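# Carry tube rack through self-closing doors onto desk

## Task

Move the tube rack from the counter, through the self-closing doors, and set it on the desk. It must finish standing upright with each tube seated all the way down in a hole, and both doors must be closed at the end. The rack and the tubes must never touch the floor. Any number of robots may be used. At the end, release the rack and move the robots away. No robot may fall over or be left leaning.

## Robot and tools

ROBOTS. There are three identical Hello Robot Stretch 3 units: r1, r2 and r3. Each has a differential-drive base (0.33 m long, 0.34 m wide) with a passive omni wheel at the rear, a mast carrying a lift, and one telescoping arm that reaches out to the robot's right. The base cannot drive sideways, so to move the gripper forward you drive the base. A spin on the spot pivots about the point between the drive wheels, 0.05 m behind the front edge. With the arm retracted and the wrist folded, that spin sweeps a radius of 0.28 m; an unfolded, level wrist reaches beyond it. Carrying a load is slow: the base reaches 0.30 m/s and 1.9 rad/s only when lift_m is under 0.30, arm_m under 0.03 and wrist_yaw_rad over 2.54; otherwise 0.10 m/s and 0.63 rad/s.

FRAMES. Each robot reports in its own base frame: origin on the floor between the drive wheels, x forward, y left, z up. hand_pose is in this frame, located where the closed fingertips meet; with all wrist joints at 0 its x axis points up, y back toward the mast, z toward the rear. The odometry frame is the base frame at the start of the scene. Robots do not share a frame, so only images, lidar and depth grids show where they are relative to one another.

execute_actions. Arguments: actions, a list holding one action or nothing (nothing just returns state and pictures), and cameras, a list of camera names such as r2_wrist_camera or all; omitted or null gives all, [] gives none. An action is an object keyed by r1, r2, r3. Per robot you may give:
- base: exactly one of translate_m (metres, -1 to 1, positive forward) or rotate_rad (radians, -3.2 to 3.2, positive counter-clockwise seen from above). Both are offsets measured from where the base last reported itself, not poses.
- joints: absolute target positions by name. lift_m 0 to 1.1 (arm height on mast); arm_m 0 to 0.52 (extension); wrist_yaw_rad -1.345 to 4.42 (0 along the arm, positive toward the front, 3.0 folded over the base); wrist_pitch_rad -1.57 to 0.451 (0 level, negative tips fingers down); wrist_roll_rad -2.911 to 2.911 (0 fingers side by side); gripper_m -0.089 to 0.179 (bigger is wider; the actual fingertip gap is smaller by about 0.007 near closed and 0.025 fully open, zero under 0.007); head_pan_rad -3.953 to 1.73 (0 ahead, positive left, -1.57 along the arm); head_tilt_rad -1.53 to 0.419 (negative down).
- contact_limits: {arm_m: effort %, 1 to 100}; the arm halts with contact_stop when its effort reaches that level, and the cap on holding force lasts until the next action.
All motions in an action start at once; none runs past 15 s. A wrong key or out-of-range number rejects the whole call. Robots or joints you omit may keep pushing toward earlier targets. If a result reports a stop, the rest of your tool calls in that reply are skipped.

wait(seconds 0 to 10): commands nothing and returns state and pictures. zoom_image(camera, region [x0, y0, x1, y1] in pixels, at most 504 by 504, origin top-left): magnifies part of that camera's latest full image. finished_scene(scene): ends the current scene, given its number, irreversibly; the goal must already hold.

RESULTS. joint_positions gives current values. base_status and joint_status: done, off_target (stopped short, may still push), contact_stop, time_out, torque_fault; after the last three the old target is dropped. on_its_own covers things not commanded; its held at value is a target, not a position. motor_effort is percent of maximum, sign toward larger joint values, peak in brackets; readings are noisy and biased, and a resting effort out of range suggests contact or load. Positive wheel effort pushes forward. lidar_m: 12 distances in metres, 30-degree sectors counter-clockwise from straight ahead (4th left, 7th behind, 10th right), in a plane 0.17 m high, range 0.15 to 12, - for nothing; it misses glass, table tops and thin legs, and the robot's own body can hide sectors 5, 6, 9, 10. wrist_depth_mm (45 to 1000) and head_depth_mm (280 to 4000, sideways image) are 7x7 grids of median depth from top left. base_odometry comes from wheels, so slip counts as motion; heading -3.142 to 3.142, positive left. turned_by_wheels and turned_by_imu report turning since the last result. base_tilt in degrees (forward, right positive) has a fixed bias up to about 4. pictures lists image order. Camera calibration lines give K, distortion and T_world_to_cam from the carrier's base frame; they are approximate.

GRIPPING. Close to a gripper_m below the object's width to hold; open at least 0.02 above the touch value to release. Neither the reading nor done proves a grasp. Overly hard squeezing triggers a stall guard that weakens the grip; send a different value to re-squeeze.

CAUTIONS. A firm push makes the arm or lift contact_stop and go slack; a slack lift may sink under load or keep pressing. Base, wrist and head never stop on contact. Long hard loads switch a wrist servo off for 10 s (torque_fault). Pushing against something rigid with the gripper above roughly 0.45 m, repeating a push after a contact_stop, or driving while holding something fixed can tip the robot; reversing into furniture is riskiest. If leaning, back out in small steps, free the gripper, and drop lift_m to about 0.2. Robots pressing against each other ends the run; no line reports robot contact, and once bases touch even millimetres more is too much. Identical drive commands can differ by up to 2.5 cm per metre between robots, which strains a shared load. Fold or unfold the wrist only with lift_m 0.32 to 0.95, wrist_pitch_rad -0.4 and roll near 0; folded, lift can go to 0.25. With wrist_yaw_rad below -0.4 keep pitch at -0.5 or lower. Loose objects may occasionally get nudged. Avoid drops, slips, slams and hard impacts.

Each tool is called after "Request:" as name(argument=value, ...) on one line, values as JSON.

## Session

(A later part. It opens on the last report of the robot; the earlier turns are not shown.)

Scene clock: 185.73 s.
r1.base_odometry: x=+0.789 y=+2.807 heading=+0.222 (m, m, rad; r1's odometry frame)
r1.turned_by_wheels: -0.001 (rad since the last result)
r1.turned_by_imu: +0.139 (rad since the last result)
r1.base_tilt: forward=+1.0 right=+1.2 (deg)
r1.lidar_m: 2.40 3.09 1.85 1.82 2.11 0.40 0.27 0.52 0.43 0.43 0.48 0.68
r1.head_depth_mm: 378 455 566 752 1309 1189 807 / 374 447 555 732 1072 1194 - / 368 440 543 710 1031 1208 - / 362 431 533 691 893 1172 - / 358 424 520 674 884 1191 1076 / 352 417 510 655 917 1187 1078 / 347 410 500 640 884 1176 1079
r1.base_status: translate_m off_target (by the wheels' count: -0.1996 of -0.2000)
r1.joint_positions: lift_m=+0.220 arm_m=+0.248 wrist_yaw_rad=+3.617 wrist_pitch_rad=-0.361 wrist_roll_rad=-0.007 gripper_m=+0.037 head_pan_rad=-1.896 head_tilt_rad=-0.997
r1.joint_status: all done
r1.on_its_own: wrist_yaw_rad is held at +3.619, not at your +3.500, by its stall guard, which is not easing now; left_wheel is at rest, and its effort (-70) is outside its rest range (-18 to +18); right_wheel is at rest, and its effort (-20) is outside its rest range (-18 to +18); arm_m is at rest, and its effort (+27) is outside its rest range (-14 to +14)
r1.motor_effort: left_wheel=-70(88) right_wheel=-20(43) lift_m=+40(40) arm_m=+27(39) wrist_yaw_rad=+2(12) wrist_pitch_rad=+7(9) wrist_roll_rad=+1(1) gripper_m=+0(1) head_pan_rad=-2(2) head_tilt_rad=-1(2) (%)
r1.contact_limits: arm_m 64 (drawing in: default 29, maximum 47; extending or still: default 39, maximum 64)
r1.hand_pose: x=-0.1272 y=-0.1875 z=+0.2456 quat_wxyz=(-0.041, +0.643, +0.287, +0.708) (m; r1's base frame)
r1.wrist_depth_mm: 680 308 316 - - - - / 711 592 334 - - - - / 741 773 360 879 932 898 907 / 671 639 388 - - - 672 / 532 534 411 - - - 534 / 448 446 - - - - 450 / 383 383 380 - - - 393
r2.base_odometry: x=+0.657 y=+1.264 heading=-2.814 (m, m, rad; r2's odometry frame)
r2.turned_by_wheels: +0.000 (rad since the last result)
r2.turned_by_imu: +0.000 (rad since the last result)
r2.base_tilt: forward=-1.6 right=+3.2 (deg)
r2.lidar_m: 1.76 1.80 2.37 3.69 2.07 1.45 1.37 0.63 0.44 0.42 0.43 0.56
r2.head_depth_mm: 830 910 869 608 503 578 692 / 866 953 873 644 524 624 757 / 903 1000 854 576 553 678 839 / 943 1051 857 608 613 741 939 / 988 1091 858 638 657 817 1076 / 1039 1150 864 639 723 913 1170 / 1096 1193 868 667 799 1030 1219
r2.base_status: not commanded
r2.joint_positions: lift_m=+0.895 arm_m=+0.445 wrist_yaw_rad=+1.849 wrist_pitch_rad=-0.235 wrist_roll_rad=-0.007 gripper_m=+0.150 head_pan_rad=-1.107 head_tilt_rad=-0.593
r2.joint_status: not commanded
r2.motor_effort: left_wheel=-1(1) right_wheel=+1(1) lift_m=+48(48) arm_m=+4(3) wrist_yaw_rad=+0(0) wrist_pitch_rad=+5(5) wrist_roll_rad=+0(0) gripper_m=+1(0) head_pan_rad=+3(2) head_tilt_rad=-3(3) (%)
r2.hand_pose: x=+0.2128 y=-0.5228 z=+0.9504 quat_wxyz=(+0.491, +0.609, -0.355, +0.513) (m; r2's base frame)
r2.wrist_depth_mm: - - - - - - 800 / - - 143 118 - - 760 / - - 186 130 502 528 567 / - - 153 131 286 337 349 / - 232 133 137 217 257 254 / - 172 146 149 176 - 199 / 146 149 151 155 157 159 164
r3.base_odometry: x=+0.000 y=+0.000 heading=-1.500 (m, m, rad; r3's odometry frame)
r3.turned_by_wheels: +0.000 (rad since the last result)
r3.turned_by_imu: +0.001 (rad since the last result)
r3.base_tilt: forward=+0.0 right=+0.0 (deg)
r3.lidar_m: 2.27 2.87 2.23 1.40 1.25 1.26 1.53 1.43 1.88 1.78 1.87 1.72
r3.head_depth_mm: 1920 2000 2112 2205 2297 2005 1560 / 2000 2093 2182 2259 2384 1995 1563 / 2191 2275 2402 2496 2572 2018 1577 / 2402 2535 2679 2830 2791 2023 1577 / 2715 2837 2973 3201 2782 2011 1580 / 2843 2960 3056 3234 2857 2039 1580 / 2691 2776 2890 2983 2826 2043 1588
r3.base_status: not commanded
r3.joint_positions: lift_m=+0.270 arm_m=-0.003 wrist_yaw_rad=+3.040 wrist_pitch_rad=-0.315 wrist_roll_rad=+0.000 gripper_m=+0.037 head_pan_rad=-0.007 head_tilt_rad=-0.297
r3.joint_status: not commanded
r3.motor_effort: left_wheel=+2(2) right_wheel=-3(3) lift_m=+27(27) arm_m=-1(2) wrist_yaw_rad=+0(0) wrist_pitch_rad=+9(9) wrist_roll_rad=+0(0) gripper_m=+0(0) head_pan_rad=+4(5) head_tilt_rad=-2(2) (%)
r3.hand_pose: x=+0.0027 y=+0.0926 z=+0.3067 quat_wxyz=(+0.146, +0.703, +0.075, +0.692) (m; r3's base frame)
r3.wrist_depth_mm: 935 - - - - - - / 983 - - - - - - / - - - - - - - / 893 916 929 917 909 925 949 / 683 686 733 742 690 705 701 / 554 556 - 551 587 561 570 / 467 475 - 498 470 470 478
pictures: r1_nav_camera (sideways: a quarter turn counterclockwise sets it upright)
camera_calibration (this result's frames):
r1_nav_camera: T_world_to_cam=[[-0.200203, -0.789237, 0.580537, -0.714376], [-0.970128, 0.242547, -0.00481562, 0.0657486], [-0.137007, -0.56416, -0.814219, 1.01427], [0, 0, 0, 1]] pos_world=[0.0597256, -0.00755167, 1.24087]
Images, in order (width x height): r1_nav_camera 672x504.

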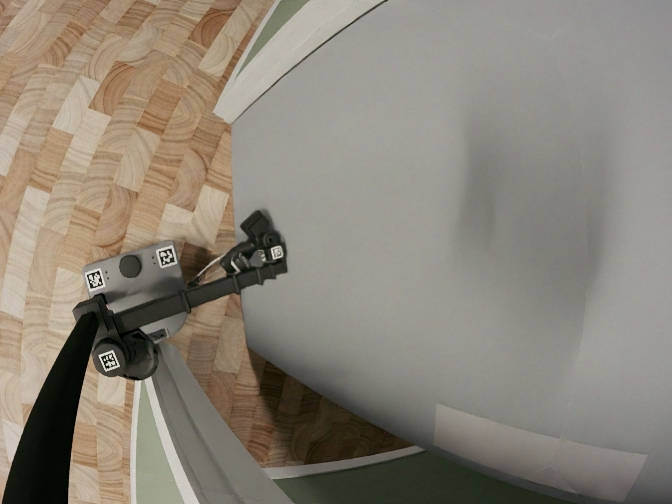

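Request:
execute_actions(actions=[{"r1":{"base":{"translate_m":0.01},"joints":{"arm_m":0.5},"contact_limits":{"arm_m":64}}}], cameras=[])

Request:
execute_actions(actions=[{"r1":{"base":{"translate_m":0.16},"joints":{"arm_m":0.28}}}], cameras=[])

Request:
execute_actions(actions=[{"r1":{"base":{"rotate_rad":0.7},"joints":{"arm_m":0.1,"head_pan_rad":-2.5}}}], cameras=["r1_nav_camera"])

Request:
execute_actions(actions=[{"r1":{"base":{"translate_m":-0.3}}}], cameras=["r1_nav_camera"])

Scene clock: 189.57 s.
r1.base_odometry: x=+0.799 y=+2.809 heading=+0.222 (m, m, rad; r1's odometry frame)
r1.turned_by_wheels: +0.000 (rad since the last result)
r1.turned_by_imu: -0.041 (rad since the last result)
r1.base_tilt: forward=+1.0 right=+1.3 (deg)
r1.lidar_m: 2.36 3.11 3.00 1.82 2.12 0.46 0.28 1.19 0.79 0.63 0.63 0.67
r1.head_depth_mm: 2140 2120 1776 1515 1335 1185 806 / 2228 2136 1788 1524 1335 1190 - / 793 984 1656 1502 1341 1206 - / 718 850 1042 1337 1340 1181 - / 659 768 923 1084 1320 1195 1074 / 608 702 825 997 1276 1197 1078 / 562 643 749 896 1107 1202 1076
r1.base_status: done
r1.joint_positions: lift_m=+0.220 arm_m=+0.498 wrist_yaw_rad=+3.718 wrist_pitch_rad=-0.362 wrist_roll_rad=-0.007 gripper_m=+0.037 head_pan_rad=-1.896 head_tilt_rad=-0.997
r1.joint_status: all done
r1.on_its_own: wrist_yaw_rad is held at +3.678, not at your +3.500, by its stall guard, which is still easing; arm_m is at rest, and its effort (+32) is outside its rest range (-14 to +14)
r1.motor_effort: left_wheel=-6(57) right_wheel=+9(21) lift_m=+35(40) arm_m=+32(49) wrist_yaw_rad=-48(68) wrist_pitch_rad=+7(7) wrist_roll_rad=+0(0) gripper_m=+0(0) head_pan_rad=-2(1) head_tilt_rad=-2(2) (%)
r1.contact_limits: arm_m 64 (drawing in: default 29, maximum 47; extending or still: default 39, maximum 64)
r1.hand_pose: x=-0.1473 y=-0.4488 z=+0.2456 quat_wxyz=(-0.077, +0.628, +0.320, +0.705) (m; r1's base frame)
r1.wrist_depth_mm: 769 829 874 503 - - - / 797 877 936 539 - - - / 820 881 882 605 606 - 942 / 667 665 662 638 - - - / 537 533 556 535 - - - / 446 447 - 446 463 438 442 / 385 385 384 383 383 387 388
r2.base_odometry: x=+0.657 y=+1.264 heading=-2.814 (m, m, rad; r2's odometry frame)
r2.turned_by_wheels: +0.000 (rad since the last result)
r2.turned_by_imu: +0.000 (rad since the last result)
r2.base_tilt: forward=-1.6 right=+3.2 (deg)
r2.lidar_m: 1.76 1.80 2.36 3.68 2.06 1.45 1.37 0.63 0.44 0.42 0.43 0.56
r2.head_depth_mm: 832 914 872 607 503 578 692 / 865 953 874 643 524 625 758 / 900 1000 853 575 553 677 840 / 944 1052 858 608 612 742 938 / 989 1085 861 638 657 820 1077 / 1039 1146 865 639 724 916 1171 / 1096 1196 864 666 796 1028 1220
r2.base_status: not commanded
r2.joint_positions: lift_m=+0.895 arm_m=+0.445 wrist_yaw_rad=+1.849 wrist_pitch_rad=-0.235 wrist_roll_rad=-0.007 gripper_m=+0.150 head_pan_rad=-1.107 head_tilt_rad=-0.593
r2.joint_status: not commanded
r2.motor_effort: left_wheel=-1(2) right_wheel=+1(1) lift_m=+48(48) arm_m=+4(3) wrist_yaw_rad=+0(1) wrist_pitch_rad=+5(5) wrist_roll_rad=+0(0) gripper_m=+0(0) head_pan_rad=+3(3) head_tilt_rad=-3(4) (%)
r2.hand_pose: x=+0.2128 y=-0.5228 z=+0.9504 quat_wxyz=(+0.491, +0.609, -0.355, +0.513) (m; r2's base frame)
r2.wrist_depth_mm: - - - - - - 790 / - - 143 118 - - 767 / - - 186 131 492 527 558 / - - 153 132 286 334 346 / - 232 134 137 217 258 254 / - 172 147 148 176 - 198 / 147 149 150 155 157 160 164
r3.base_odometry: x=+0.000 y=+0.000 heading=-1.500 (m, m, rad; r3's odometry frame)
r3.turned_by_wheels: +0.000 (rad since the last result)
r3.turned_by_imu: +0.001 (rad since the last result)
r3.base_tilt: forward=+0.1 right=+0.1 (deg)
r3.lidar_m: 2.26 2.86 2.23 1.39 1.25 1.26 1.53 1.44 1.89 1.78 1.87 1.72
r3.head_depth_mm: 1945 2010 2136 2227 2354 1989 1556 / 2007 2083 2178 2262 2372 2000 1562 / 2169 2264 2383 2503 2563 2022 1574 / 2400 2532 2671 2801 2811 1999 1573 / 2669 2836 2981 3243 2803 2033 1580 / 2848 2967 3102 3221 2830 2032 1587 / 2682 2739 2876 2974 2821 2052 1576
r3.base_status: not commanded
r3.joint_positions: lift_m=+0.270 arm_m=-0.003 wrist_yaw_rad=+3.040 wrist_pitch_rad=-0.315 wrist_roll_rad=+0.000 gripper_m=+0.037 head_pan_rad=-0.007 head_tilt_rad=-0.297
r3.joint_status: not commanded
r3.motor_effort: left_wheel=+1(2) right_wheel=-3(3) lift_m=+27(27) arm_m=-2(2) wrist_yaw_rad=+0(0) wrist_pitch_rad=+9(9) wrist_roll_rad=+1(0) gripper_m=+0(0) head_pan_rad=+4(5) head_tilt_rad=-2(2) (%)
r3.hand_pose: x=+0.0027 y=+0.0926 z=+0.3067 quat_wxyz=(+0.146, +0.703, +0.075, +0.692) (m; r3's base frame)
r3.wrist_depth_mm: 926 - - - - - - / 980 - - - - - - / - - - - - - - / 907 912 922 926 914 937 940 / 684 693 726 744 702 708 713 / 550 557 - 563 578 560 558 / 463 476 - 494 468 475 470
pictures: none
No camera images: the call's "cameras" was empty. Leave "cameras" out to get every camera's image.

Scene clock: 192.77 s.
r1.base_odometry: x=+0.955 y=+2.844 heading=+0.222 (m, m, rad; r1's odometry frame)
r1.turned_by_wheels: +0.000 (rad since the last result)
r1.turned_by_imu: -0.024 (rad since the last result)
r1.base_tilt: forward=+0.9 right=+1.3 (deg)
r1.lidar_m: 2.21 2.98 2.94 1.79 2.71 0.82 0.43 0.57 0.45 0.45 0.48 0.70
r1.head_depth_mm: 410 495 622 835 1264 1187 1082 / 402 482 601 799 1176 1189 - / 393 469 582 764 1108 1214 - / 384 457 563 733 944 1174 - / 377 446 546 704 904 1195 1073 / 368 435 530 678 935 1191 1076 / 361 425 514 652 889 1163 1074
r1.base_status: done
r1.joint_positions: lift_m=+0.220 arm_m=+0.271 wrist_yaw_rad=+3.679 wrist_pitch_rad=-0.344 wrist_roll_rad=-0.007 gripper_m=+0.037 head_pan_rad=-1.896 head_tilt_rad=-0.997
r1.joint_status: arm_m off_target (ended at +0.271, target +0.280)
r1.on_its_own: wrist_yaw_rad is held at +3.678, not at your +3.500, by its stall guard, which is not easing now; arm_m is at rest, and its effort (+34) is outside its rest range (-14 to +14)
r1.motor_effort: left_wheel=-4(15) right_wheel=-5(28) lift_m=+35(35) arm_m=+34(37) wrist_yaw_rad=+0(48) wrist_pitch_rad=-1(7) wrist_roll_rad=+0(1) gripper_m=+1(0) head_pan_rad=-2(2) head_tilt_rad=-2(2) (%)
r1.hand_pose: x=-0.1406 y=-0.2155 z=+0.2497 quat_wxyz=(-0.069, +0.637, +0.302, +0.706) (m; r1's base frame)
r1.wrist_depth_mm: 741 383 - - - - - / 800 408 - - - - - / 809 444 814 931 - 912 940 / 684 484 542 734 - - 717 / 547 531 531 - - - 554 / 460 455 - - - - - / 390 387 394 - - - -
r2.base_odometry: x=+0.657 y=+1.264 heading=-2.814 (m, m, rad; r2's odometry frame)
r2.turned_by_wheels: +0.000 (rad since the last result)
r2.turned_by_imu: +0.000 (rad since the last result)
r2.base_tilt: forward=-1.6 right=+3.3 (deg)
r2.lidar_m: 1.76 1.80 2.37 3.69 2.06 1.45 1.37 0.63 0.44 0.42 0.43 0.56
r2.head_depth_mm: 830 909 870 608 503 579 693 / 866 952 874 645 524 624 759 / 906 1001 854 576 553 677 838 / 945 1050 858 609 613 743 941 / 986 1090 862 638 656 818 1071 / 1038 1154 864 639 724 911 1168 / 1095 1198 868 665 796 1028 1218
r2.base_status: not commanded
r2.joint_positions: lift_m=+0.895 arm_m=+0.445 wrist_yaw_rad=+1.849 wrist_pitch_rad=-0.235 wrist_roll_rad=-0.007 gripper_m=+0.150 head_pan_rad=-1.107 head_tilt_rad=-0.593
r2.joint_status: not commanded
r2.motor_effort: left_wheel=-1(1) right_wheel=+1(1) lift_m=+48(48) arm_m=+3(3) wrist_yaw_rad=+0(0) wrist_pitch_rad=+5(5) wrist_roll_rad=+0(0) gripper_m=+0(1) head_pan_rad=+3(3) head_tilt_rad=-3(3) (%)
r2.hand_pose: x=+0.2128 y=-0.5228 z=+0.9504 quat_wxyz=(+0.491, +0.609, -0.355, +0.513) (m; r2's base frame)
r2.wrist_depth_mm: - - - - - - 799 / - - 143 118 - - 757 / - - 187 131 494 524 559 / - - 153 132 287 334 345 / - 233 134 136 216 257 253 / - 172 147 149 175 - 199 / 146 148 151 155 156 159 163
r3.base_odometry: x=+0.000 y=+0.000 heading=-1.500 (m, m, rad; r3's odometry frame)
r3.turned_by_wheels: +0.000 (rad since the last result)
r3.turned_by_imu: +0.001 (rad since the last result)
r3.base_tilt: forward=+0.2 right=+0.0 (deg)
r3.lidar_m: 2.26 2.87 2.22 1.39 1.26 1.26 1.53 1.43 1.88 1.78 1.88 1.69
r3.head_depth_mm: 1890 2005 2091 2188 2318 1999 1555 / 1995 2074 2169 2289 2362 2009 1573 / 2178 2282 2376 2518 2587 2011 1568 / 2410 2535 2679 2831 2784 2023 1565 / 2689 2849 3016 3201 2820 2044 1578 / 2843 2978 3104 3270 2835 2036 1577 / 2691 2782 2875 2967 2852 2034 1584
r3.base_status: not commanded
r3.joint_positions: lift_m=+0.270 arm_m=-0.003 wrist_yaw_rad=+3.040 wrist_pitch_rad=-0.315 wrist_roll_rad=+0.000 gripper_m=+0.037 head_pan_rad=-0.007 head_tilt_rad=-0.297
r3.joint_status: not commanded
r3.motor_effort: left_wheel=+2(2) right_wheel=-3(3) lift_m=+28(27) arm_m=-1(1) wrist_yaw_rad=+0(0) wrist_pitch_rad=+10(9) wrist_roll_rad=+0(0) gripper_m=+0(0) head_pan_rad=+4(4) head_tilt_rad=-2(2) (%)
r3.hand_pose: x=+0.0027 y=+0.0926 z=+0.3067 quat_wxyz=(+0.146, +0.703, +0.075, +0.692) (m; r3's base frame)
r3.wrist_depth_mm: 966 - - - - - - / - - - - - - - / - - - - - - - / 898 905 915 905 922 939 921 / 686 686 734 740 702 694 723 / 554 549 - 565 591 556 565 / 464 477 - 502 467 468 474
pictures: none
No camera images: the call's "cameras" was empty. Leave "cameras" out to get every camera's image.

Scene clock: 195.33 s.
r1.base_odometry: x=+0.955 y=+2.844 heading=+0.922 (m, m, rad; r1's odometry frame)
r1.turned_by_wheels: +0.700 (rad since the last result)
r1.turned_by_imu: +0.632 (rad since the last result)
r1.base_tilt: forward=+1.0 right=+1.3 (deg)
r1.lidar_m: 2.98 1.95 1.80 2.22 0.56 0.42 0.34 0.33 0.34 0.45 1.09 2.30
r1.head_depth_mm: - 310 379 487 682 1127 1073 / - 314 385 498 703 1093 - / 286 318 392 508 725 1123 - / 287 322 398 519 744 1172 - / 288 327 404 530 769 1132 1053 / 290 331 411 542 794 1185 1057 / 293 336 418 555 823 1169 1074
r1.base_status: done
r1.joint_positions: lift_m=+0.220 arm_m=+0.100 wrist_yaw_rad=+3.679 wrist_pitch_rad=-0.362 wrist_roll_rad=-0.007 gripper_m=+0.037 head_pan_rad=-2.493 head_tilt_rad=-0.997
r1.joint_status: all done
r1.on_its_own: wrist_yaw_rad is held at +3.678, not at your +3.500, by its stall guard, which is not easing now
r1.motor_effort: left_wheel=-4(18) right_wheel=+2(18) lift_m=+36(37) arm_m=-5(37) wrist_yaw_rad=-1(2) wrist_pitch_rad=+7(7) wrist_roll_rad=+0(0) gripper_m=+0(0) head_pan_rad=-3(37) head_tilt_rad=-2(2) (%)
r1.hand_pose: x=-0.1395 y=-0.0467 z=+0.2455 quat_wxyz=(-0.063, +0.634, +0.307, +0.707) (m; r1's base frame)
r1.wrist_depth_mm: 258 383 447 810 - - - / 259 379 479 857 - - - / 258 373 541 757 885 873 897 / 254 374 582 668 694 666 669 / 255 368 536 - - - 554 / 254 365 - - - - - / 251 316 - - - - -
r2.base_odometry: x=+0.657 y=+1.264 heading=-2.814 (m, m, rad; r2's odometry frame)
r2.turned_by_wheels: +0.000 (rad since the last result)
r2.turned_by_imu: +0.000 (rad since the last result)
r2.base_tilt: forward=-1.6 right=+3.2 (deg)
r2.lidar_m: 1.76 1.80 2.37 3.70 2.06 1.45 1.37 0.63 0.44 0.42 0.43 0.56
r2.head_depth_mm: 829 911 868 609 503 579 692 / 864 952 873 644 524 626 758 / 905 997 856 576 552 678 837 / 944 1050 859 608 613 743 940 / 991 1090 861 638 656 818 1075 / 1038 1149 863 638 724 912 1165 / 1090 1198 867 665 796 1031 1215
r2.base_status: not commanded
r2.joint_positions: lift_m=+0.895 arm_m=+0.445 wrist_yaw_rad=+1.849 wrist_pitch_rad=-0.235 wrist_roll_rad=-0.007 gripper_m=+0.150 head_pan_rad=-1.107 head_tilt_rad=-0.593
r2.joint_status: not commanded
r2.motor_effort: left_wheel=-1(1) right_wheel=+2(2) lift_m=+48(48) arm_m=+3(3) wrist_yaw_rad=+0(0) wrist_pitch_rad=+5(5) wrist_roll_rad=+0(0) gripper_m=+1(0) head_pan_rad=+3(3) head_tilt_rad=-4(3) (%)
r2.hand_pose: x=+0.2128 y=-0.5228 z=+0.9504 quat_wxyz=(+0.491, +0.609, -0.355, +0.513) (m; r2's base frame)
r2.wrist_depth_mm: - - - - - - 804 / - - 143 118 - - 778 / - - 187 131 503 526 569 / - - 153 131 288 332 352 / - 233 134 136 218 258 253 / - 173 147 149 176 - 199 / 147 149 150 154 157 159 164
r3.base_odometry: x=+0.000 y=+0.000 heading=-1.500 (m, m, rad; r3's odometry frame)
r3.turned_by_wheels: +0.000 (rad since the last result)
r3.turned_by_imu: +0.001 (rad since the last result)
r3.base_tilt: forward=+0.1 right=+0.1 (deg)
r3.lidar_m: 2.26 2.87 2.23 1.39 1.25 1.26 1.53 1.43 1.89 1.78 1.87 1.76
r3.head_depth_mm: 1903 1989 2081 2165 2278 2011 1564 / 1986 2069 2182 2275 2385 2008 1566 / 2180 2288 2423 2510 2544 2013 1576 / 2395 2529 2627 2828 2792 2019 1571 / 2647 2850 2988 3217 2840 2029 1582 / 2847 2951 3085 3261 2829 2032 1582 / 2676 2783 2849 3005 2861 2034 1592
r3.base_status: not commanded
r3.joint_positions: lift_m=+0.270 arm_m=-0.003 wrist_yaw_rad=+3.040 wrist_pitch_rad=-0.315 wrist_roll_rad=+0.000 gripper_m=+0.037 head_pan_rad=-0.007 head_tilt_rad=-0.297
r3.joint_status: not commanded
r3.motor_effort: left_wheel=+2(1) right_wheel=-3(3) lift_m=+27(26) arm_m=-1(1) wrist_yaw_rad=+0(0) wrist_pitch_rad=+10(9) wrist_roll_rad=+0(0) gripper_m=+1(0) head_pan_rad=+4(3) head_tilt_rad=-2(2) (%)
r3.hand_pose: x=+0.0027 y=+0.0926 z=+0.3067 quat_wxyz=(+0.146, +0.703, +0.075, +0.692) (m; r3's base frame)
r3.wrist_depth_mm: 962 - - - - - - / 990 - - - - - - / - - - - - - - / 884 926 922 944 902 953 956 / 689 686 735 738 696 701 699 / 557 557 - 568 583 559 569 / 462 478 - 496 465 467 475
pictures: r1_nav_camera (sideways: a quarter turn counterclockwise sets it upright)
camera_calibration (this result's frames):
r1_nav_camera: T_world_to_cam=[[-0.609297, -0.540124, 0.580537, -0.711881], [-0.66591, 0.746016, -0.00481562, 0.0638929], [-0.430489, -0.38952, -0.814219, 1.01606], [0, 0, 0, 1]] pos_world=[0.0462016, -0.036395, 1.24087]
Images, in order (width x height): r1_nav_camera 672x504.

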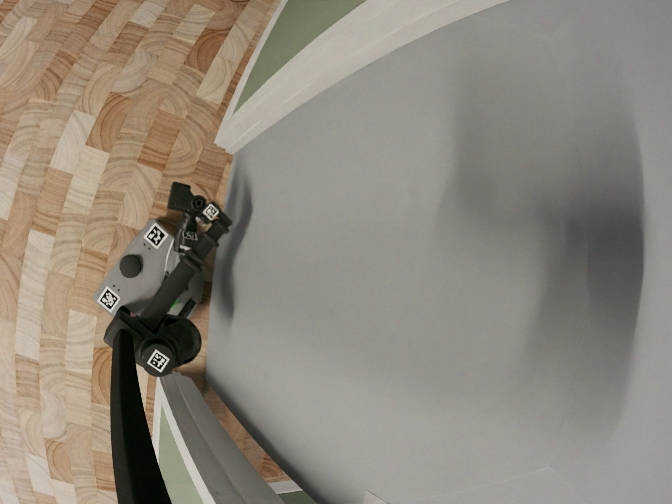

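Scene clock: 199.37 s.
r1.base_odometry: x=+0.774 y=+2.605 heading=+0.923 (m, m, rad; r1's odometry frame)
r1.turned_by_wheels: +0.001 (rad since the last result)
r1.turned_by_imu: +0.172 (rad since the last result)
r1.base_tilt: forward=+0.9 right=+1.3 (deg)
r1.lidar_m: 3.19 2.00 2.88 0.26 0.26 0.42 0.28 0.26 0.26 0.33 0.63 2.59
r1.head_depth_mm: - - 304 389 557 1045 1083 / - - 304 390 558 884 - / - - 305 390 557 885 - / - - 305 390 558 890 - / - - 305 391 560 813 1053 / - - 305 391 559 896 1058 / - - 305 391 561 996 1075
r1.base_status: translate_m off_target (by the wheels' count: -0.2998 of -0.3000)
r1.joint_positions: lift_m=+0.220 arm_m=+0.099 wrist_yaw_rad=+3.678 wrist_pitch_rad=-0.364 wrist_roll_rad=-0.007 gripper_m=+0.037 head_pan_rad=-2.495 head_tilt_rad=-0.996
r1.joint_status: not commanded
r1.on_its_own: wrist_yaw_rad is held at +3.678, not at your +3.500, by its stall guard, which is not easing now; right_wheel is at rest, and its effort (-33) is outside its rest range (-18 to +18); arm_m is at rest, and its effort (+16) is outside its rest range (-14 to +14)
r1.motor_effort: left_wheel=-3(34) right_wheel=-33(48) lift_m=+36(38) arm_m=+16(17) wrist_yaw_rad=+1(1) wrist_pitch_rad=+8(8) wrist_roll_rad=+1(1) gripper_m=+0(0) head_pan_rad=-2(4) head_tilt_rad=-3(3) (%)
r1.hand_pose: x=-0.1392 y=-0.0451 z=+0.2452 quat_wxyz=(-0.062, +0.634, +0.307, +0.707) (m; r1's base frame)
r1.wrist_depth_mm: 185 289 960 898 850 334 328 / 181 278 - 939 905 358 - / 178 270 874 882 764 381 835 / 174 261 659 698 647 409 663 / 171 255 474 - - - 554 / 168 246 - - - - - / 165 206 - - - - -
r2.base_odometry: x=+0.657 y=+1.264 heading=-2.814 (m, m, rad; r2's odometry frame)
r2.turned_by_wheels: +0.000 (rad since the last result)
r2.turned_by_imu: +0.000 (rad since the last result)
r2.base_tilt: forward=-1.6 right=+3.3 (deg)
r2.lidar_m: 1.76 1.80 2.37 3.69 2.07 1.45 1.37 0.63 0.44 0.42 0.42 0.56
r2.head_depth_mm: 832 912 868 608 503 579 693 / 863 955 873 646 523 625 758 / 902 999 856 576 553 678 839 / 940 1051 859 608 612 742 939 / 988 1089 862 639 655 817 1077 / 1038 1151 862 639 724 911 1168 / 1097 1197 868 666 796 1033 1218
r2.base_status: not commanded
r2.joint_positions: lift_m=+0.895 arm_m=+0.445 wrist_yaw_rad=+1.849 wrist_pitch_rad=-0.235 wrist_roll_rad=-0.007 gripper_m=+0.150 head_pan_rad=-1.107 head_tilt_rad=-0.593
r2.joint_status: not commanded
r2.motor_effort: left_wheel=-1(2) right_wheel=+1(1) lift_m=+48(48) arm_m=+3(3) wrist_yaw_rad=+0(0) wrist_pitch_rad=+5(5) wrist_roll_rad=+0(0) gripper_m=-1(0) head_pan_rad=+4(2) head_tilt_rad=-4(4) (%)
r2.hand_pose: x=+0.2128 y=-0.5228 z=+0.9504 quat_wxyz=(+0.491, +0.609, -0.355, +0.513) (m; r2's base frame)
r2.wrist_depth_mm: - - - - - - 799 / - - 143 118 - - 775 / - - 186 130 496 532 560 / - - 153 131 285 335 351 / - 234 134 137 216 258 252 / - 173 147 149 175 - 197 / 146 149 151 155 157 160 165
r3.base_odometry: x=+0.000 y=+0.000 heading=-1.500 (m, m, rad; r3's odometry frame)
r3.turned_by_wheels: +0.000 (rad since the last result)
r3.turned_by_imu: +0.001 (rad since the last result)
r3.base_tilt: forward=+0.1 right=+0.1 (deg)
r3.lidar_m: 2.27 2.86 2.22 1.39 1.25 1.26 1.53 1.43 1.88 1.78 1.88 1.88
r3.head_depth_mm: 1903 2013 2088 2197 2315 1995 1564 / 2008 2076 2181 2294 2396 2004 1567 / 2191 2280 2392 2522 2567 2016 1563 / 2400 2524 2667 2811 2778 2029 1581 / 2679 2842 3023 3211 2827 2017 1581 / 2873 2974 3112 3219 2811 2027 1582 / 2679 2758 2903 2966 2826 2042 1586
r3.base_status: not commanded
r3.joint_positions: lift_m=+0.270 arm_m=-0.003 wrist_yaw_rad=+3.040 wrist_pitch_rad=-0.315 wrist_roll_rad=+0.000 gripper_m=+0.037 head_pan_rad=-0.007 head_tilt_rad=-0.297
r3.joint_status: not commanded
r3.motor_effort: left_wheel=+1(2) right_wheel=-3(3) lift_m=+27(27) arm_m=-2(2) wrist_yaw_rad=+0(0) wrist_pitch_rad=+10(9) wrist_roll_rad=+1(1) gripper_m=+0(0) head_pan_rad=+4(4) head_tilt_rad=-2(2) (%)
r3.hand_pose: x=+0.0027 y=+0.0926 z=+0.3067 quat_wxyz=(+0.146, +0.703, +0.075, +0.692) (m; r3's base frame)
r3.wrist_depth_mm: 951 - - - - - - / 949 - - - - - - / 987 - - - - - - / 903 917 921 915 918 917 931 / 693 687 726 733 691 702 704 / 552 556 - 554 581 565 568 / 466 481 - 492 468 476 469
pictures: r1_nav_camera (sideways: a quarter turn counterclockwise sets it upright)
camera_calibration (this result's frames):
r1_nav_camera: T_world_to_cam=[[-0.609966, -0.539008, 0.580871, -0.712312], [-0.664722, 0.747076, -0.00478268, 0.0638428], [-0.431377, -0.389035, -0.813981, 1.01575], [0, 0, 0, 1]] pos_world=[0.0461235, -0.036474, 1.24087]
Images, in order (width x height): r1_nav_camera 672x504.

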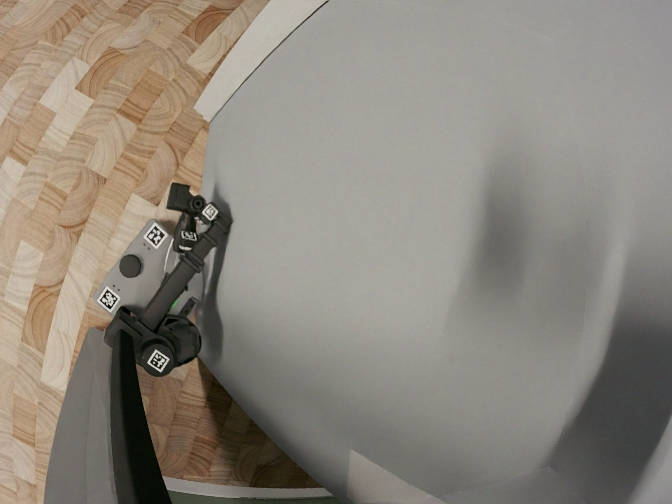

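Request:
execute_actions(actions=[{"r1":{"base":{"translate_m":-0.01},"joints":{"arm_m":0.35},"contact_limits":{"arm_m":64}}}], cameras=["r1_nav_camera"])

Request:
execute_actions(actions=[{"r1":{"base":{"translate_m":-0.35},"joints":{"arm_m":0.15}}}], cameras=["r1_nav_camera"])

Scene clock: 203.27 s.
r1.base_odometry: x=+0.768 y=+2.598 heading=+0.924 (m, m, rad; r1's odometry frame)
r1.turned_by_wheels: +0.001 (rad since the last result)
r1.turned_by_imu: +0.309 (rad since the last result)
r1.base_tilt: forward=+1.0 right=+1.3 (deg)
r1.lidar_m: 1.97 1.96 2.19 0.26 0.29 0.32 0.27 0.27 0.31 0.51 2.37 3.24
r1.head_depth_mm: - - 300 364 485 720 1056 / - - 310 388 528 785 - / - - 323 415 579 853 - / - 292 342 446 642 998 - / - 299 363 481 717 1140 1073 / - 308 386 524 789 1179 1075 / - 322 413 575 847 1179 1076
r1.base_status: translate_m off_target (by the wheels' count: -0.0098 of -0.0100)
r1.joint_positions: lift_m=+0.220 arm_m=+0.349 wrist_yaw_rad=+3.678 wrist_pitch_rad=-0.365 wrist_roll_rad=-0.007 gripper_m=+0.037 head_pan_rad=-2.498 head_tilt_rad=-0.995
r1.joint_status: all done
r1.on_its_own: wrist_yaw_rad is held at +3.678, not at your +3.500, by its stall guard, which is not easing now; right_wheel is at rest, and its effort (-40) is outside its rest range (-18 to +18)
r1.motor_effort: left_wheel=-4(39) right_wheel=-40(55) lift_m=+40(44) arm_m=+14(42) wrist_yaw_rad=+0(2) wrist_pitch_rad=+8(10) wrist_roll_rad=+1(1) gripper_m=+0(0) head_pan_rad=+0(2) head_tilt_rad=-2(4) (%)
r1.contact_limits: arm_m 64 (drawing in: default 29, maximum 47; extending or still: default 39, maximum 64)
r1.hand_pose: x=-0.1393 y=-0.2955 z=+0.2448 quat_wxyz=(-0.062, +0.634, +0.308, +0.707) (m; r1's base frame)
r1.wrist_depth_mm: 88 108 167 372 - - 501 / 89 110 173 404 - - 541 / 91 112 179 424 - - 824 / 92 115 185 328 - - 670 / 94 118 163 352 - - 537 / 96 120 - 400 - - - / 98 116 206 381 370 - -
r2.base_odometry: x=+0.657 y=+1.264 heading=-2.814 (m, m, rad; r2's odometry frame)
r2.turned_by_wheels: +0.000 (rad since the last result)
r2.turned_by_imu: +0.000 (rad since the last result)
r2.base_tilt: forward=-1.6 right=+3.3 (deg)
r2.lidar_m: 1.76 1.80 2.38 3.71 2.06 1.45 1.37 0.63 0.44 0.42 0.43 0.56
r2.head_depth_mm: 831 911 871 607 503 580 692 / 864 954 874 645 524 624 760 / 902 999 854 576 552 678 837 / 944 1051 860 608 613 741 939 / 991 1086 862 638 657 818 1076 / 1039 1150 863 640 723 915 1172 / 1091 1197 867 666 796 1028 1218
r2.base_status: not commanded
r2.joint_positions: lift_m=+0.895 arm_m=+0.445 wrist_yaw_rad=+1.849 wrist_pitch_rad=-0.235 wrist_roll_rad=-0.007 gripper_m=+0.150 head_pan_rad=-1.107 head_tilt_rad=-0.593
r2.joint_status: not commanded
r2.motor_effort: left_wheel=-1(1) right_wheel=+2(2) lift_m=+48(48) arm_m=+4(3) wrist_yaw_rad=+0(0) wrist_pitch_rad=+5(5) wrist_roll_rad=+0(0) gripper_m=+0(0) head_pan_rad=+3(3) head_tilt_rad=-3(3) (%)
r2.hand_pose: x=+0.2128 y=-0.5228 z=+0.9504 quat_wxyz=(+0.491, +0.609, -0.355, +0.513) (m; r2's base frame)
r2.wrist_depth_mm: - - - - - - 795 / - - 144 118 - - 784 / - - 186 131 494 518 569 / - - 152 131 288 335 348 / - 232 133 137 217 258 253 / - 172 146 149 176 - 198 / 146 148 151 154 157 159 164
r3.base_odometry: x=+0.000 y=+0.000 heading=-1.500 (m, m, rad; r3's odometry frame)
r3.turned_by_wheels: +0.000 (rad since the last result)
r3.turned_by_imu: +0.001 (rad since the last result)
r3.base_tilt: forward=+0.2 right=+0.1 (deg)
r3.lidar_m: 2.27 2.86 2.22 1.39 1.25 1.26 1.53 1.44 1.88 1.78 1.88 1.88
r3.head_depth_mm: 1906 1996 2090 2186 2300 1986 1560 / 2003 2071 2170 2285 2385 2001 1574 / 2206 2270 2391 2526 2580 2015 1572 / 2408 2544 2684 2808 2803 2026 1580 / 2694 2834 2992 3223 2793 2041 1574 / 2866 2996 3120 3216 2860 2032 1580 / 2663 2770 2915 2991 2860 2014 1600
r3.base_status: not commanded
r3.joint_positions: lift_m=+0.270 arm_m=-0.003 wrist_yaw_rad=+3.040 wrist_pitch_rad=-0.315 wrist_roll_rad=+0.000 gripper_m=+0.037 head_pan_rad=-0.007 head_tilt_rad=-0.297
r3.joint_status: not commanded
r3.motor_effort: left_wheel=+2(2) right_wheel=-3(3) lift_m=+27(26) arm_m=-1(1) wrist_yaw_rad=+0(0) wrist_pitch_rad=+9(10) wrist_roll_rad=+0(1) gripper_m=+0(0) head_pan_rad=+4(4) head_tilt_rad=-2(2) (%)
r3.hand_pose: x=+0.0027 y=+0.0926 z=+0.3067 quat_wxyz=(+0.146, +0.703, +0.075, +0.692) (m; r3's base frame)
r3.wrist_depth_mm: 925 - - - - - - / 998 - - - - - - / - - - - - - - / 900 922 909 926 928 943 926 / 677 679 729 721 710 709 706 / 553 558 - 565 579 568 566 / 464 489 - 502 470 475 474
pictures: r1_nav_camera (sideways: a quarter turn counterclockwise sets it upright)
camera_calibration (this result's frames):
r1_nav_camera: T_world_to_cam=[[-0.611394, -0.536266, 0.581907, -0.713653], [-0.661914, 0.749565, -0.00468037, 0.0636925], [-0.433667, -0.388034, -0.813242, 1.0148], [0, 0, 0, 1]] pos_world=[0.0459237, -0.0366709, 1.24086]
Images, in order (width x height): r1_nav_camera 672x504.

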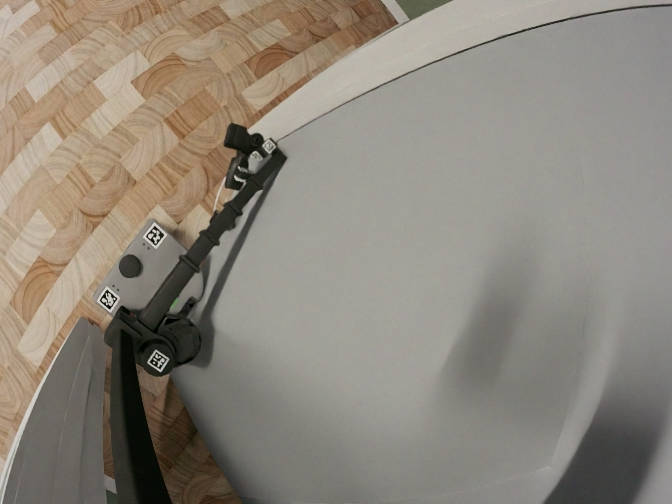

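Scene clock: 207.80 s.
r1.base_odometry: x=+0.557 y=+2.318 heading=+0.925 (m, m, rad; r1's odometry frame)
r1.turned_by_wheels: +0.001 (rad since the last result)
r1.turned_by_imu: +0.259 (rad since the last result)
r1.base_tilt: forward=+1.0 right=+1.3 (deg)
r1.lidar_m: 2.27 0.38 0.46 0.90 1.07 0.38 0.27 0.26 0.27 0.37 2.63 3.43
r1.head_depth_mm: - - 302 375 521 851 1082 / - - 306 384 540 836 - / - - 309 394 558 858 - / - - 310 404 580 915 - / - - 316 416 602 889 1071 / - - 323 427 626 957 1078 / - - 330 438 653 1143 1075
r1.base_status: translate_m off_target (by the wheels' count: -0.3498 of -0.3500)
r1.joint_positions: lift_m=+0.220 arm_m=+0.149 wrist_yaw_rad=+3.678 wrist_pitch_rad=-0.364 wrist_roll_rad=-0.007 gripper_m=+0.037 head_pan_rad=-2.498 head_tilt_rad=-0.995
r1.joint_status: all done
r1.on_its_own: wrist_yaw_rad is held at +3.678, not at your +3.500, by its stall guard, which is not easing now; right_wheel is at rest, and its effort (-37) is outside its rest range (-18 to +18)
r1.motor_effort: left_wheel=+2(23) right_wheel=-37(65) lift_m=+40(40) arm_m=+12(19) wrist_yaw_rad=+1(0) wrist_pitch_rad=+8(8) wrist_roll_rad=+1(1) gripper_m=+0(1) head_pan_rad=+0(1) head_tilt_rad=-3(2) (%)
r1.hand_pose: x=-0.1392 y=-0.0955 z=+0.2449 quat_wxyz=(-0.061, +0.634, +0.308, +0.707) (m; r1's base frame)
r1.wrist_depth_mm: 136 192 403 - - - 794 / 136 191 395 - - - 861 / 135 190 398 891 876 872 833 / 135 190 391 702 - 689 662 / 135 189 299 - - - 537 / 135 188 - - - - - / 134 175 - - - - -
r2.base_odometry: x=+0.657 y=+1.264 heading=-2.814 (m, m, rad; r2's odometry frame)
r2.turned_by_wheels: +0.000 (rad since the last result)
r2.turned_by_imu: +0.000 (rad since the last result)
r2.base_tilt: forward=-1.6 right=+3.3 (deg)
r2.lidar_m: 1.76 1.80 2.38 3.70 2.07 1.45 1.37 0.63 0.44 0.42 0.43 0.56
r2.head_depth_mm: 829 911 870 608 503 579 693 / 864 955 872 645 524 625 759 / 902 997 854 576 553 678 841 / 944 1053 858 608 613 740 937 / 986 1089 860 638 656 817 1075 / 1038 1149 864 639 725 910 1167 / 1095 1194 866 665 797 1030 1218
r2.base_status: not commanded
r2.joint_positions: lift_m=+0.895 arm_m=+0.445 wrist_yaw_rad=+1.849 wrist_pitch_rad=-0.235 wrist_roll_rad=-0.007 gripper_m=+0.150 head_pan_rad=-1.107 head_tilt_rad=-0.593
r2.joint_status: not commanded
r2.motor_effort: left_wheel=-1(2) right_wheel=+2(2) lift_m=+48(48) arm_m=+3(3) wrist_yaw_rad=+1(0) wrist_pitch_rad=+5(5) wrist_roll_rad=+0(0) gripper_m=+0(1) head_pan_rad=+3(2) head_tilt_rad=-4(3) (%)
r2.hand_pose: x=+0.2128 y=-0.5228 z=+0.9504 quat_wxyz=(+0.491, +0.609, -0.355, +0.513) (m; r2's base frame)
r2.wrist_depth_mm: - - - - - - 783 / - - 144 118 - - 768 / - - 185 131 490 527 563 / - - 154 132 291 337 349 / - 234 134 137 217 259 253 / - 173 146 149 175 - 198 / 146 148 151 154 157 159 164
r3.base_odometry: x=+0.000 y=+0.000 heading=-1.500 (m, m, rad; r3's odometry frame)
r3.turned_by_wheels: +0.000 (rad since the last result)
r3.turned_by_imu: +0.001 (rad since the last result)
r3.base_tilt: forward=+0.2 right=+0.0 (deg)
r3.lidar_m: 2.27 2.86 2.22 1.39 1.25 1.26 1.53 1.43 1.88 1.78 1.88 1.89
r3.head_depth_mm: 1920 2017 2123 2238 2348 2001 1551 / 2002 2085 2170 2280 2377 1994 1571 / 2175 2289 2400 2517 2565 2014 1573 / 2408 2526 2675 2823 2791 2027 1579 / 2690 2848 3002 3201 2840 2028 1585 / 2855 3019 3094 3207 2818 2036 1575 / 2674 2778 2895 3013 2816 2042 1589
r3.base_status: not commanded
r3.joint_positions: lift_m=+0.270 arm_m=-0.003 wrist_yaw_rad=+3.040 wrist_pitch_rad=-0.315 wrist_roll_rad=+0.000 gripper_m=+0.037 head_pan_rad=-0.007 head_tilt_rad=-0.297
r3.joint_status: not commanded
r3.motor_effort: left_wheel=+2(2) right_wheel=-3(3) lift_m=+26(27) arm_m=-2(1) wrist_yaw_rad=+0(0) wrist_pitch_rad=+9(9) wrist_roll_rad=+0(0) gripper_m=+0(0) head_pan_rad=+3(5) head_tilt_rad=-2(2) (%)
r3.hand_pose: x=+0.0027 y=+0.0926 z=+0.3067 quat_wxyz=(+0.146, +0.703, +0.075, +0.692) (m; r3's base frame)
r3.wrist_depth_mm: 913 - - - - - - / - - - - - - - / - - - - - - - / 899 910 891 926 921 945 934 / 684 684 727 726 695 696 697 / 555 555 - 555 592 567 562 / 468 479 - 499 469 468 473
pictures: r1_nav_camera (sideways: a quarter turn counterclockwise sets it upright)
camera_calibration (this result's frames):
r1_nav_camera: T_world_to_cam=[[-0.611372, -0.536252, 0.581944, -0.713701], [-0.661915, 0.749564, -0.00467677, 0.0636878], [-0.433696, -0.388057, -0.813216, 1.01477], [0, 0, 0, 1]] pos_world=[0.0459216, -0.0366725, 1.24086]
Images, in order (width x height): r1_nav_camera 672x504.

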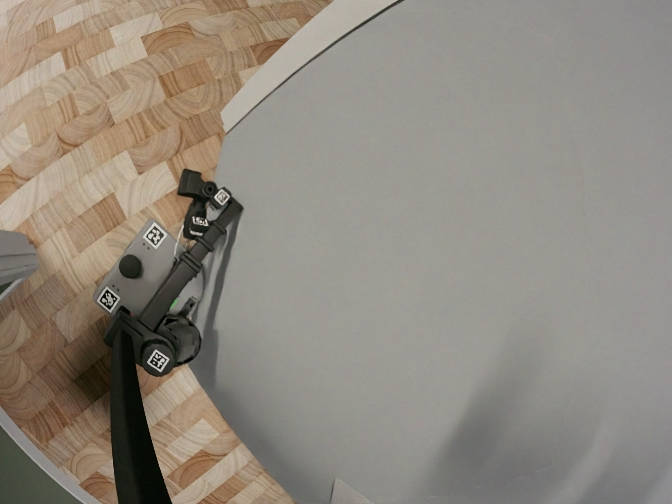

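Request:
execute_actions(actions=[{"r1":{"base":{"rotate_rad":-0.8},"joints":{"arm_m":0.01,"wrist_yaw_rad":3.4,"head_pan_rad":-3.1,"head_tilt_rad":-0.8}},"r3":{"base":{"translate_m":0.9}}}], cameras=[])

Request:
execute_actions(actions=[{"r1":{"base":{"translate_m":-0.35}},"r3":{"base":{"rotate_rad":-0.95},"joints":{"head_tilt_rad":-0.6}}}], cameras=["r1_nav_camera","r3_nav_camera","r3_head_camera"])

Scene clock: 213.33 s.
r1.base_odometry: x=+0.557 y=+2.318 heading=+0.125 (m, m, rad; r1's odometry frame)
r1.turned_by_wheels: -0.800 (rad since the last result)
r1.turned_by_imu: -0.665 (rad since the last result)
r1.base_tilt: forward=+1.0 right=+1.4 (deg)
r1.lidar_m: 3.44 1.57 0.37 0.36 0.89 0.98 0.34 0.24 0.23 0.23 0.31 0.67
r1.head_depth_mm: 1285 1380 1488 1616 1490 1273 1102 / 1544 1680 1844 1801 1492 1269 1126 / 1808 2054 2203 1816 1500 1275 1149 / 1792 2049 2230 1759 1471 1222 1110 / 305 336 380 440 521 638 818 / - 293 321 362 418 489 589 / - - 288 310 348 396 459
r1.base_status: done
r1.joint_positions: lift_m=+0.220 arm_m=+0.010 wrist_yaw_rad=+3.401 wrist_pitch_rad=-0.364 wrist_roll_rad=-0.007 gripper_m=+0.037 head_pan_rad=-3.093 head_tilt_rad=-0.802
r1.joint_status: all done
r1.motor_effort: left_wheel=-11(23) right_wheel=-5(55) lift_m=+40(40) arm_m=-5(8) wrist_yaw_rad=+0(3) wrist_pitch_rad=+8(8) wrist_roll_rad=+1(1) gripper_m=+0(0) head_pan_rad=-3(38) head_tilt_rad=+1(21) (%)
r1.hand_pose: x=-0.0805 y=+0.0679 z=+0.2449 quat_wxyz=(+0.037, +0.670, +0.217, +0.709) (m; r1's base frame)
r1.wrist_depth_mm: 762 781 802 823 527 350 344 / 812 823 875 886 562 373 382 / 820 865 862 859 574 397 761 / 665 663 664 667 562 433 636 / 533 525 552 562 514 480 538 / 444 - - - - 441 447 / 384 - - - - 384 386
r2.base_odometry: x=+0.657 y=+1.264 heading=-2.814 (m, m, rad; r2's odometry frame)
r2.turned_by_wheels: +0.000 (rad since the last result)
r2.turned_by_imu: +0.000 (rad since the last result)
r2.base_tilt: forward=-1.6 right=+3.3 (deg)
r2.lidar_m: 1.76 1.80 2.37 3.69 2.07 1.44 1.37 0.63 0.44 0.42 0.42 0.56
r2.head_depth_mm: 830 913 870 608 502 579 693 / 863 954 876 644 525 624 759 / 903 999 854 575 553 679 838 / 944 1052 857 608 612 743 938 / 989 1087 863 637 657 818 1076 / 1037 1147 864 639 725 913 1171 / 1093 1192 868 666 795 1027 1215
r2.base_status: not commanded
r2.joint_positions: lift_m=+0.895 arm_m=+0.445 wrist_yaw_rad=+1.849 wrist_pitch_rad=-0.235 wrist_roll_rad=-0.007 gripper_m=+0.150 head_pan_rad=-1.107 head_tilt_rad=-0.593
r2.joint_status: not commanded
r2.motor_effort: left_wheel=-1(1) right_wheel=+1(1) lift_m=+48(48) arm_m=+3(3) wrist_yaw_rad=+0(0) wrist_pitch_rad=+5(5) wrist_roll_rad=+0(0) gripper_m=+0(0) head_pan_rad=+3(3) head_tilt_rad=-3(3) (%)
r2.hand_pose: x=+0.2128 y=-0.5228 z=+0.9504 quat_wxyz=(+0.491, +0.609, -0.355, +0.513) (m; r2's base frame)
r2.wrist_depth_mm: - - - - - - 774 / - - 143 118 - - 790 / - - 187 131 494 523 549 / - - 153 132 289 333 352 / - 232 133 137 217 260 253 / - 173 147 149 175 - 199 / 146 148 151 154 156 161 164
r3.base_odometry: x=+0.064 y=-0.898 heading=-1.500 (m, m, rad; r3's odometry frame)
r3.turned_by_wheels: +0.000 (rad since the last result)
r3.turned_by_imu: +0.000 (rad since the last result)
r3.base_tilt: forward=+0.1 right=+0.1 (deg)
r3.lidar_m: 1.57 2.18 2.19 2.04 1.84 1.84 2.23 2.23 2.16 1.44 1.33 1.41
r3.head_depth_mm: 1259 1318 1366 1425 1487 1561 1550 / 1370 1439 1500 1566 1639 1720 1557 / 1495 1577 1642 1731 1831 1873 1569 / 1659 1739 1838 1938 2053 2011 1571 / 1854 1957 2065 2190 2368 2031 1586 / 2066 2198 2303 2428 2525 2044 1575 / 2030 2129 2191 2282 2366 2044 1584
r3.base_status: done
r3.joint_positions: lift_m=+0.270 arm_m=-0.003 wrist_yaw_rad=+3.040 wrist_pitch_rad=-0.315 wrist_roll_rad=+0.000 gripper_m=+0.037 head_pan_rad=-0.007 head_tilt_rad=-0.298
r3.joint_status: not commanded
r3.motor_effort: left_wheel=+2(8) right_wheel=-4(6) lift_m=+28(27) arm_m=-1(1) wrist_yaw_rad=+0(0) wrist_pitch_rad=+10(10) wrist_roll_rad=+1(0) gripper_m=+0(1) head_pan_rad=+4(4) head_tilt_rad=-2(2) (%)
r3.hand_pose: x=+0.0027 y=+0.0925 z=+0.3067 quat_wxyz=(+0.146, +0.703, +0.075, +0.692) (m; r3's base frame)
r3.wrist_depth_mm: - - - - - - - / - - - - - - - / - - - - - - - / 911 919 902 918 921 923 961 / 679 698 712 721 710 700 717 / 554 552 - 556 578 557 572 / 461 478 - 506 469 477 478
pictures: none
No camera images: the call's "cameras" was empty. Leave "cameras" out to get every camera's image.

Scene clock: 216.00 s.
r1.base_odometry: x=+0.210 y=+2.275 heading=+0.125 (m, m, rad; r1's odometry frame)
r1.turned_by_wheels: +0.000 (rad since the last result)
r1.turned_by_imu: +0.000 (rad since the last result)
r1.base_tilt: forward=+0.9 right=+1.3 (deg)
r1.lidar_m: 1.91 0.54 0.55 0.78 0.77 0.85 1.34 1.78 0.20 0.20 0.24 0.46
r1.head_depth_mm: 1114 1197 1290 1393 1420 1263 1105 / 1334 1454 1593 1691 1488 1272 1131 / 1531 1742 1998 1819 1497 1274 1153 / 1504 1720 1996 1813 1496 1279 1130 / 1467 1645 1918 1825 1492 1277 1110 / 1440 1654 1931 1830 1500 1283 1111 / 1431 1633 1866 1834 1507 1280 1115
r1.base_status: done
r1.joint_positions: lift_m=+0.220 arm_m=+0.009 wrist_yaw_rad=+3.401 wrist_pitch_rad=-0.364 wrist_roll_rad=-0.007 gripper_m=+0.037 head_pan_rad=-3.094 head_tilt_rad=-0.802
r1.joint_status: not commanded
r1.motor_effort: left_wheel=-5(19) right_wheel=+1(12) lift_m=+40(40) arm_m=+11(11) wrist_yaw_rad=-1(1) wrist_pitch_rad=+8(9) wrist_roll_rad=+0(1) gripper_m=+0(0) head_pan_rad=-3(3) head_tilt_rad=+1(1) (%)
r1.hand_pose: x=-0.0804 y=+0.0690 z=+0.2449 quat_wxyz=(+0.037, +0.670, +0.217, +0.709) (m; r1's base frame)
r1.wrist_depth_mm: 668 672 697 716 755 758 603 / 708 735 743 761 821 814 614 / 737 781 788 812 844 793 613 / 658 660 666 654 665 660 594 / 535 535 554 552 531 525 531 / 447 - - - - 442 446 / 384 - - - - 385 383
r2.base_odometry: x=+0.657 y=+1.264 heading=-2.814 (m, m, rad; r2's odometry frame)
r2.turned_by_wheels: +0.000 (rad since the last result)
r2.turned_by_imu: +0.000 (rad since the last result)
r2.base_tilt: forward=-1.6 right=+3.3 (deg)
r2.lidar_m: 1.76 1.80 2.37 3.69 2.07 1.45 1.37 0.63 0.44 0.41 0.43 0.56
r2.head_depth_mm: 831 913 870 608 503 579 693 / 865 951 873 644 524 624 758 / 903 996 855 575 552 679 840 / 941 1051 858 608 612 741 940 / 988 1089 859 638 658 817 1075 / 1037 1152 864 639 724 911 1169 / 1093 1199 867 667 795 1029 1221
r2.base_status: not commanded
r2.joint_positions: lift_m=+0.895 arm_m=+0.445 wrist_yaw_rad=+1.849 wrist_pitch_rad=-0.235 wrist_roll_rad=-0.007 gripper_m=+0.150 head_pan_rad=-1.107 head_tilt_rad=-0.593
r2.joint_status: not commanded
r2.motor_effort: left_wheel=-1(1) right_wheel=+2(1) lift_m=+48(48) arm_m=+4(3) wrist_yaw_rad=+1(0) wrist_pitch_rad=+5(5) wrist_roll_rad=+0(0) gripper_m=+0(0) head_pan_rad=+3(3) head_tilt_rad=-3(4) (%)
r2.hand_pose: x=+0.2128 y=-0.5228 z=+0.9504 quat_wxyz=(+0.491, +0.609, -0.355, +0.513) (m; r2's base frame)
r2.wrist_depth_mm: - - - - - - 801 / - - 143 118 - - 776 / - - 187 130 489 523 553 / - - 154 132 287 334 346 / - 233 133 137 217 258 252 / - 172 147 150 176 - 200 / 146 149 151 154 157 159 164
r3.base_odometry: x=+0.064 y=-0.898 heading=-2.450 (m, m, rad; r3's odometry frame)
r3.turned_by_wheels: -0.950 (rad since the last result)
r3.turned_by_imu: -0.936 (rad since the last result)
r3.base_tilt: forward=+0.1 right=+0.0 (deg)
r3.lidar_m: 1.33 1.41 1.70 2.18 2.22 1.95 1.84 1.87 2.41 2.23 2.02 1.38
r3.head_depth_mm: 1122 1240 1383 1549 1717 1489 1258 / 1110 1222 1355 1525 1713 1482 1254 / 3058 3354 2901 2071 1698 1488 1257 / 3037 3333 2801 2149 1828 1483 1255 / 2997 3245 2065 2156 1815 1488 1258 / 1579 1692 1835 1986 1821 1491 1259 / 1415 1517 1621 1744 1774 1491 1255
r3.base_status: done
r3.joint_positions: lift_m=+0.270 arm_m=-0.003 wrist_yaw_rad=+3.040 wrist_pitch_rad=-0.315 wrist_roll_rad=+0.000 gripper_m=+0.037 head_pan_rad=-0.007 head_tilt_rad=-0.593
r3.joint_status: all done
r3.motor_effort: left_wheel=+1(8) right_wheel=-4(11) lift_m=+28(28) arm_m=-1(2) wrist_yaw_rad=+0(0) wrist_pitch_rad=+10(10) wrist_roll_rad=+0(1) gripper_m=+0(0) head_pan_rad=+4(3) head_tilt_rad=-4(32) (%)
r3.hand_pose: x=+0.0027 y=+0.0925 z=+0.3067 quat_wxyz=(+0.146, +0.703, +0.075, +0.692) (m; r3's base frame)
r3.wrist_depth_mm: - - - - - - - / - - - - - - - / - - - - - - - / 898 902 906 908 949 935 933 / 696 687 742 722 711 706 703 / 554 558 - 563 590 567 567 / 467 485 - 504 465 473 472
pictures: r1_nav_camera (sideways: a quarter turn counterclockwise sets it upright), r3_head_camera (sideways: a quarter turn clockwise sets it upright), r3_nav_camera (sideways: a quarter turn counterclockwise sets it upright)
camera_calibration (this result's frames):
r1_nav_camera: T_world_to_cam=[[-0.680153, -0.0951754, 0.726865, -0.902118], [-0.127247, 0.991812, 0.0107976, 0.0402796], [-0.721941, -0.0851476, -0.686695, 0.852003], [0, 0, 0, 1]] pos_world=[0.00664319, -0.0532632, 1.24035]
r3_head_camera: T_world_to_cam=[[-0.565222, 0.0398237, -0.823977, 1.09925], [0.0602496, 0.998159, 0.00691287, -0.0153334], [0.822736, -0.045737, -0.566581, 0.688772], [0, 0, 0, 1]] pos_world=[0.0555685, 0.00303117, 1.29611]
r3_nav_camera: T_world_to_cam=[[0.6035, -0.0440655, 0.796144, -0.990735], [0.00752003, -0.998113, -0.0609445, 0.132014], [0.797327, 0.0427671, -0.60203, 0.73134], [0, 0, 0, 1]] pos_world=[0.0137986, 0.0568307, 1.2371]
Images, in order (width x height): r1_nav_camera 672x504, r3_head_camera 896x504, r3_nav_camera 672x504.

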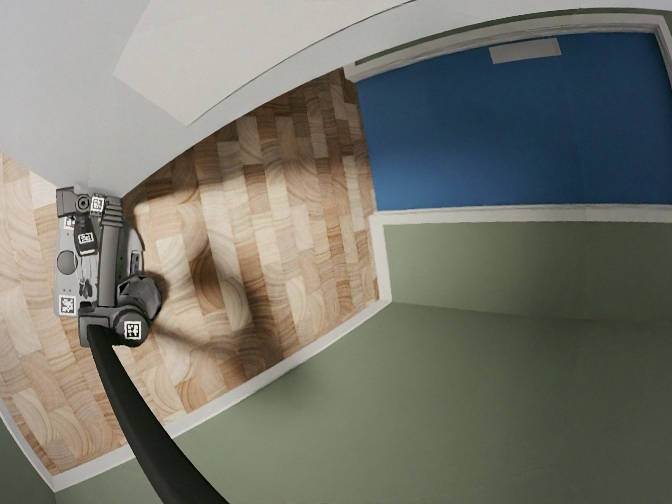

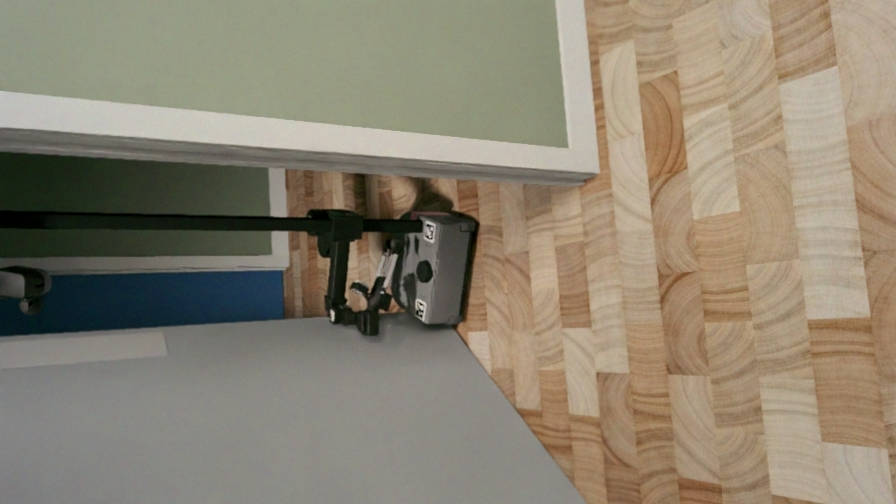

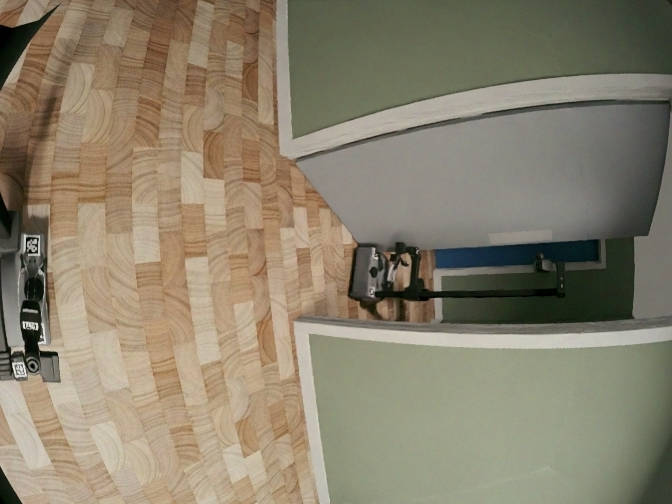

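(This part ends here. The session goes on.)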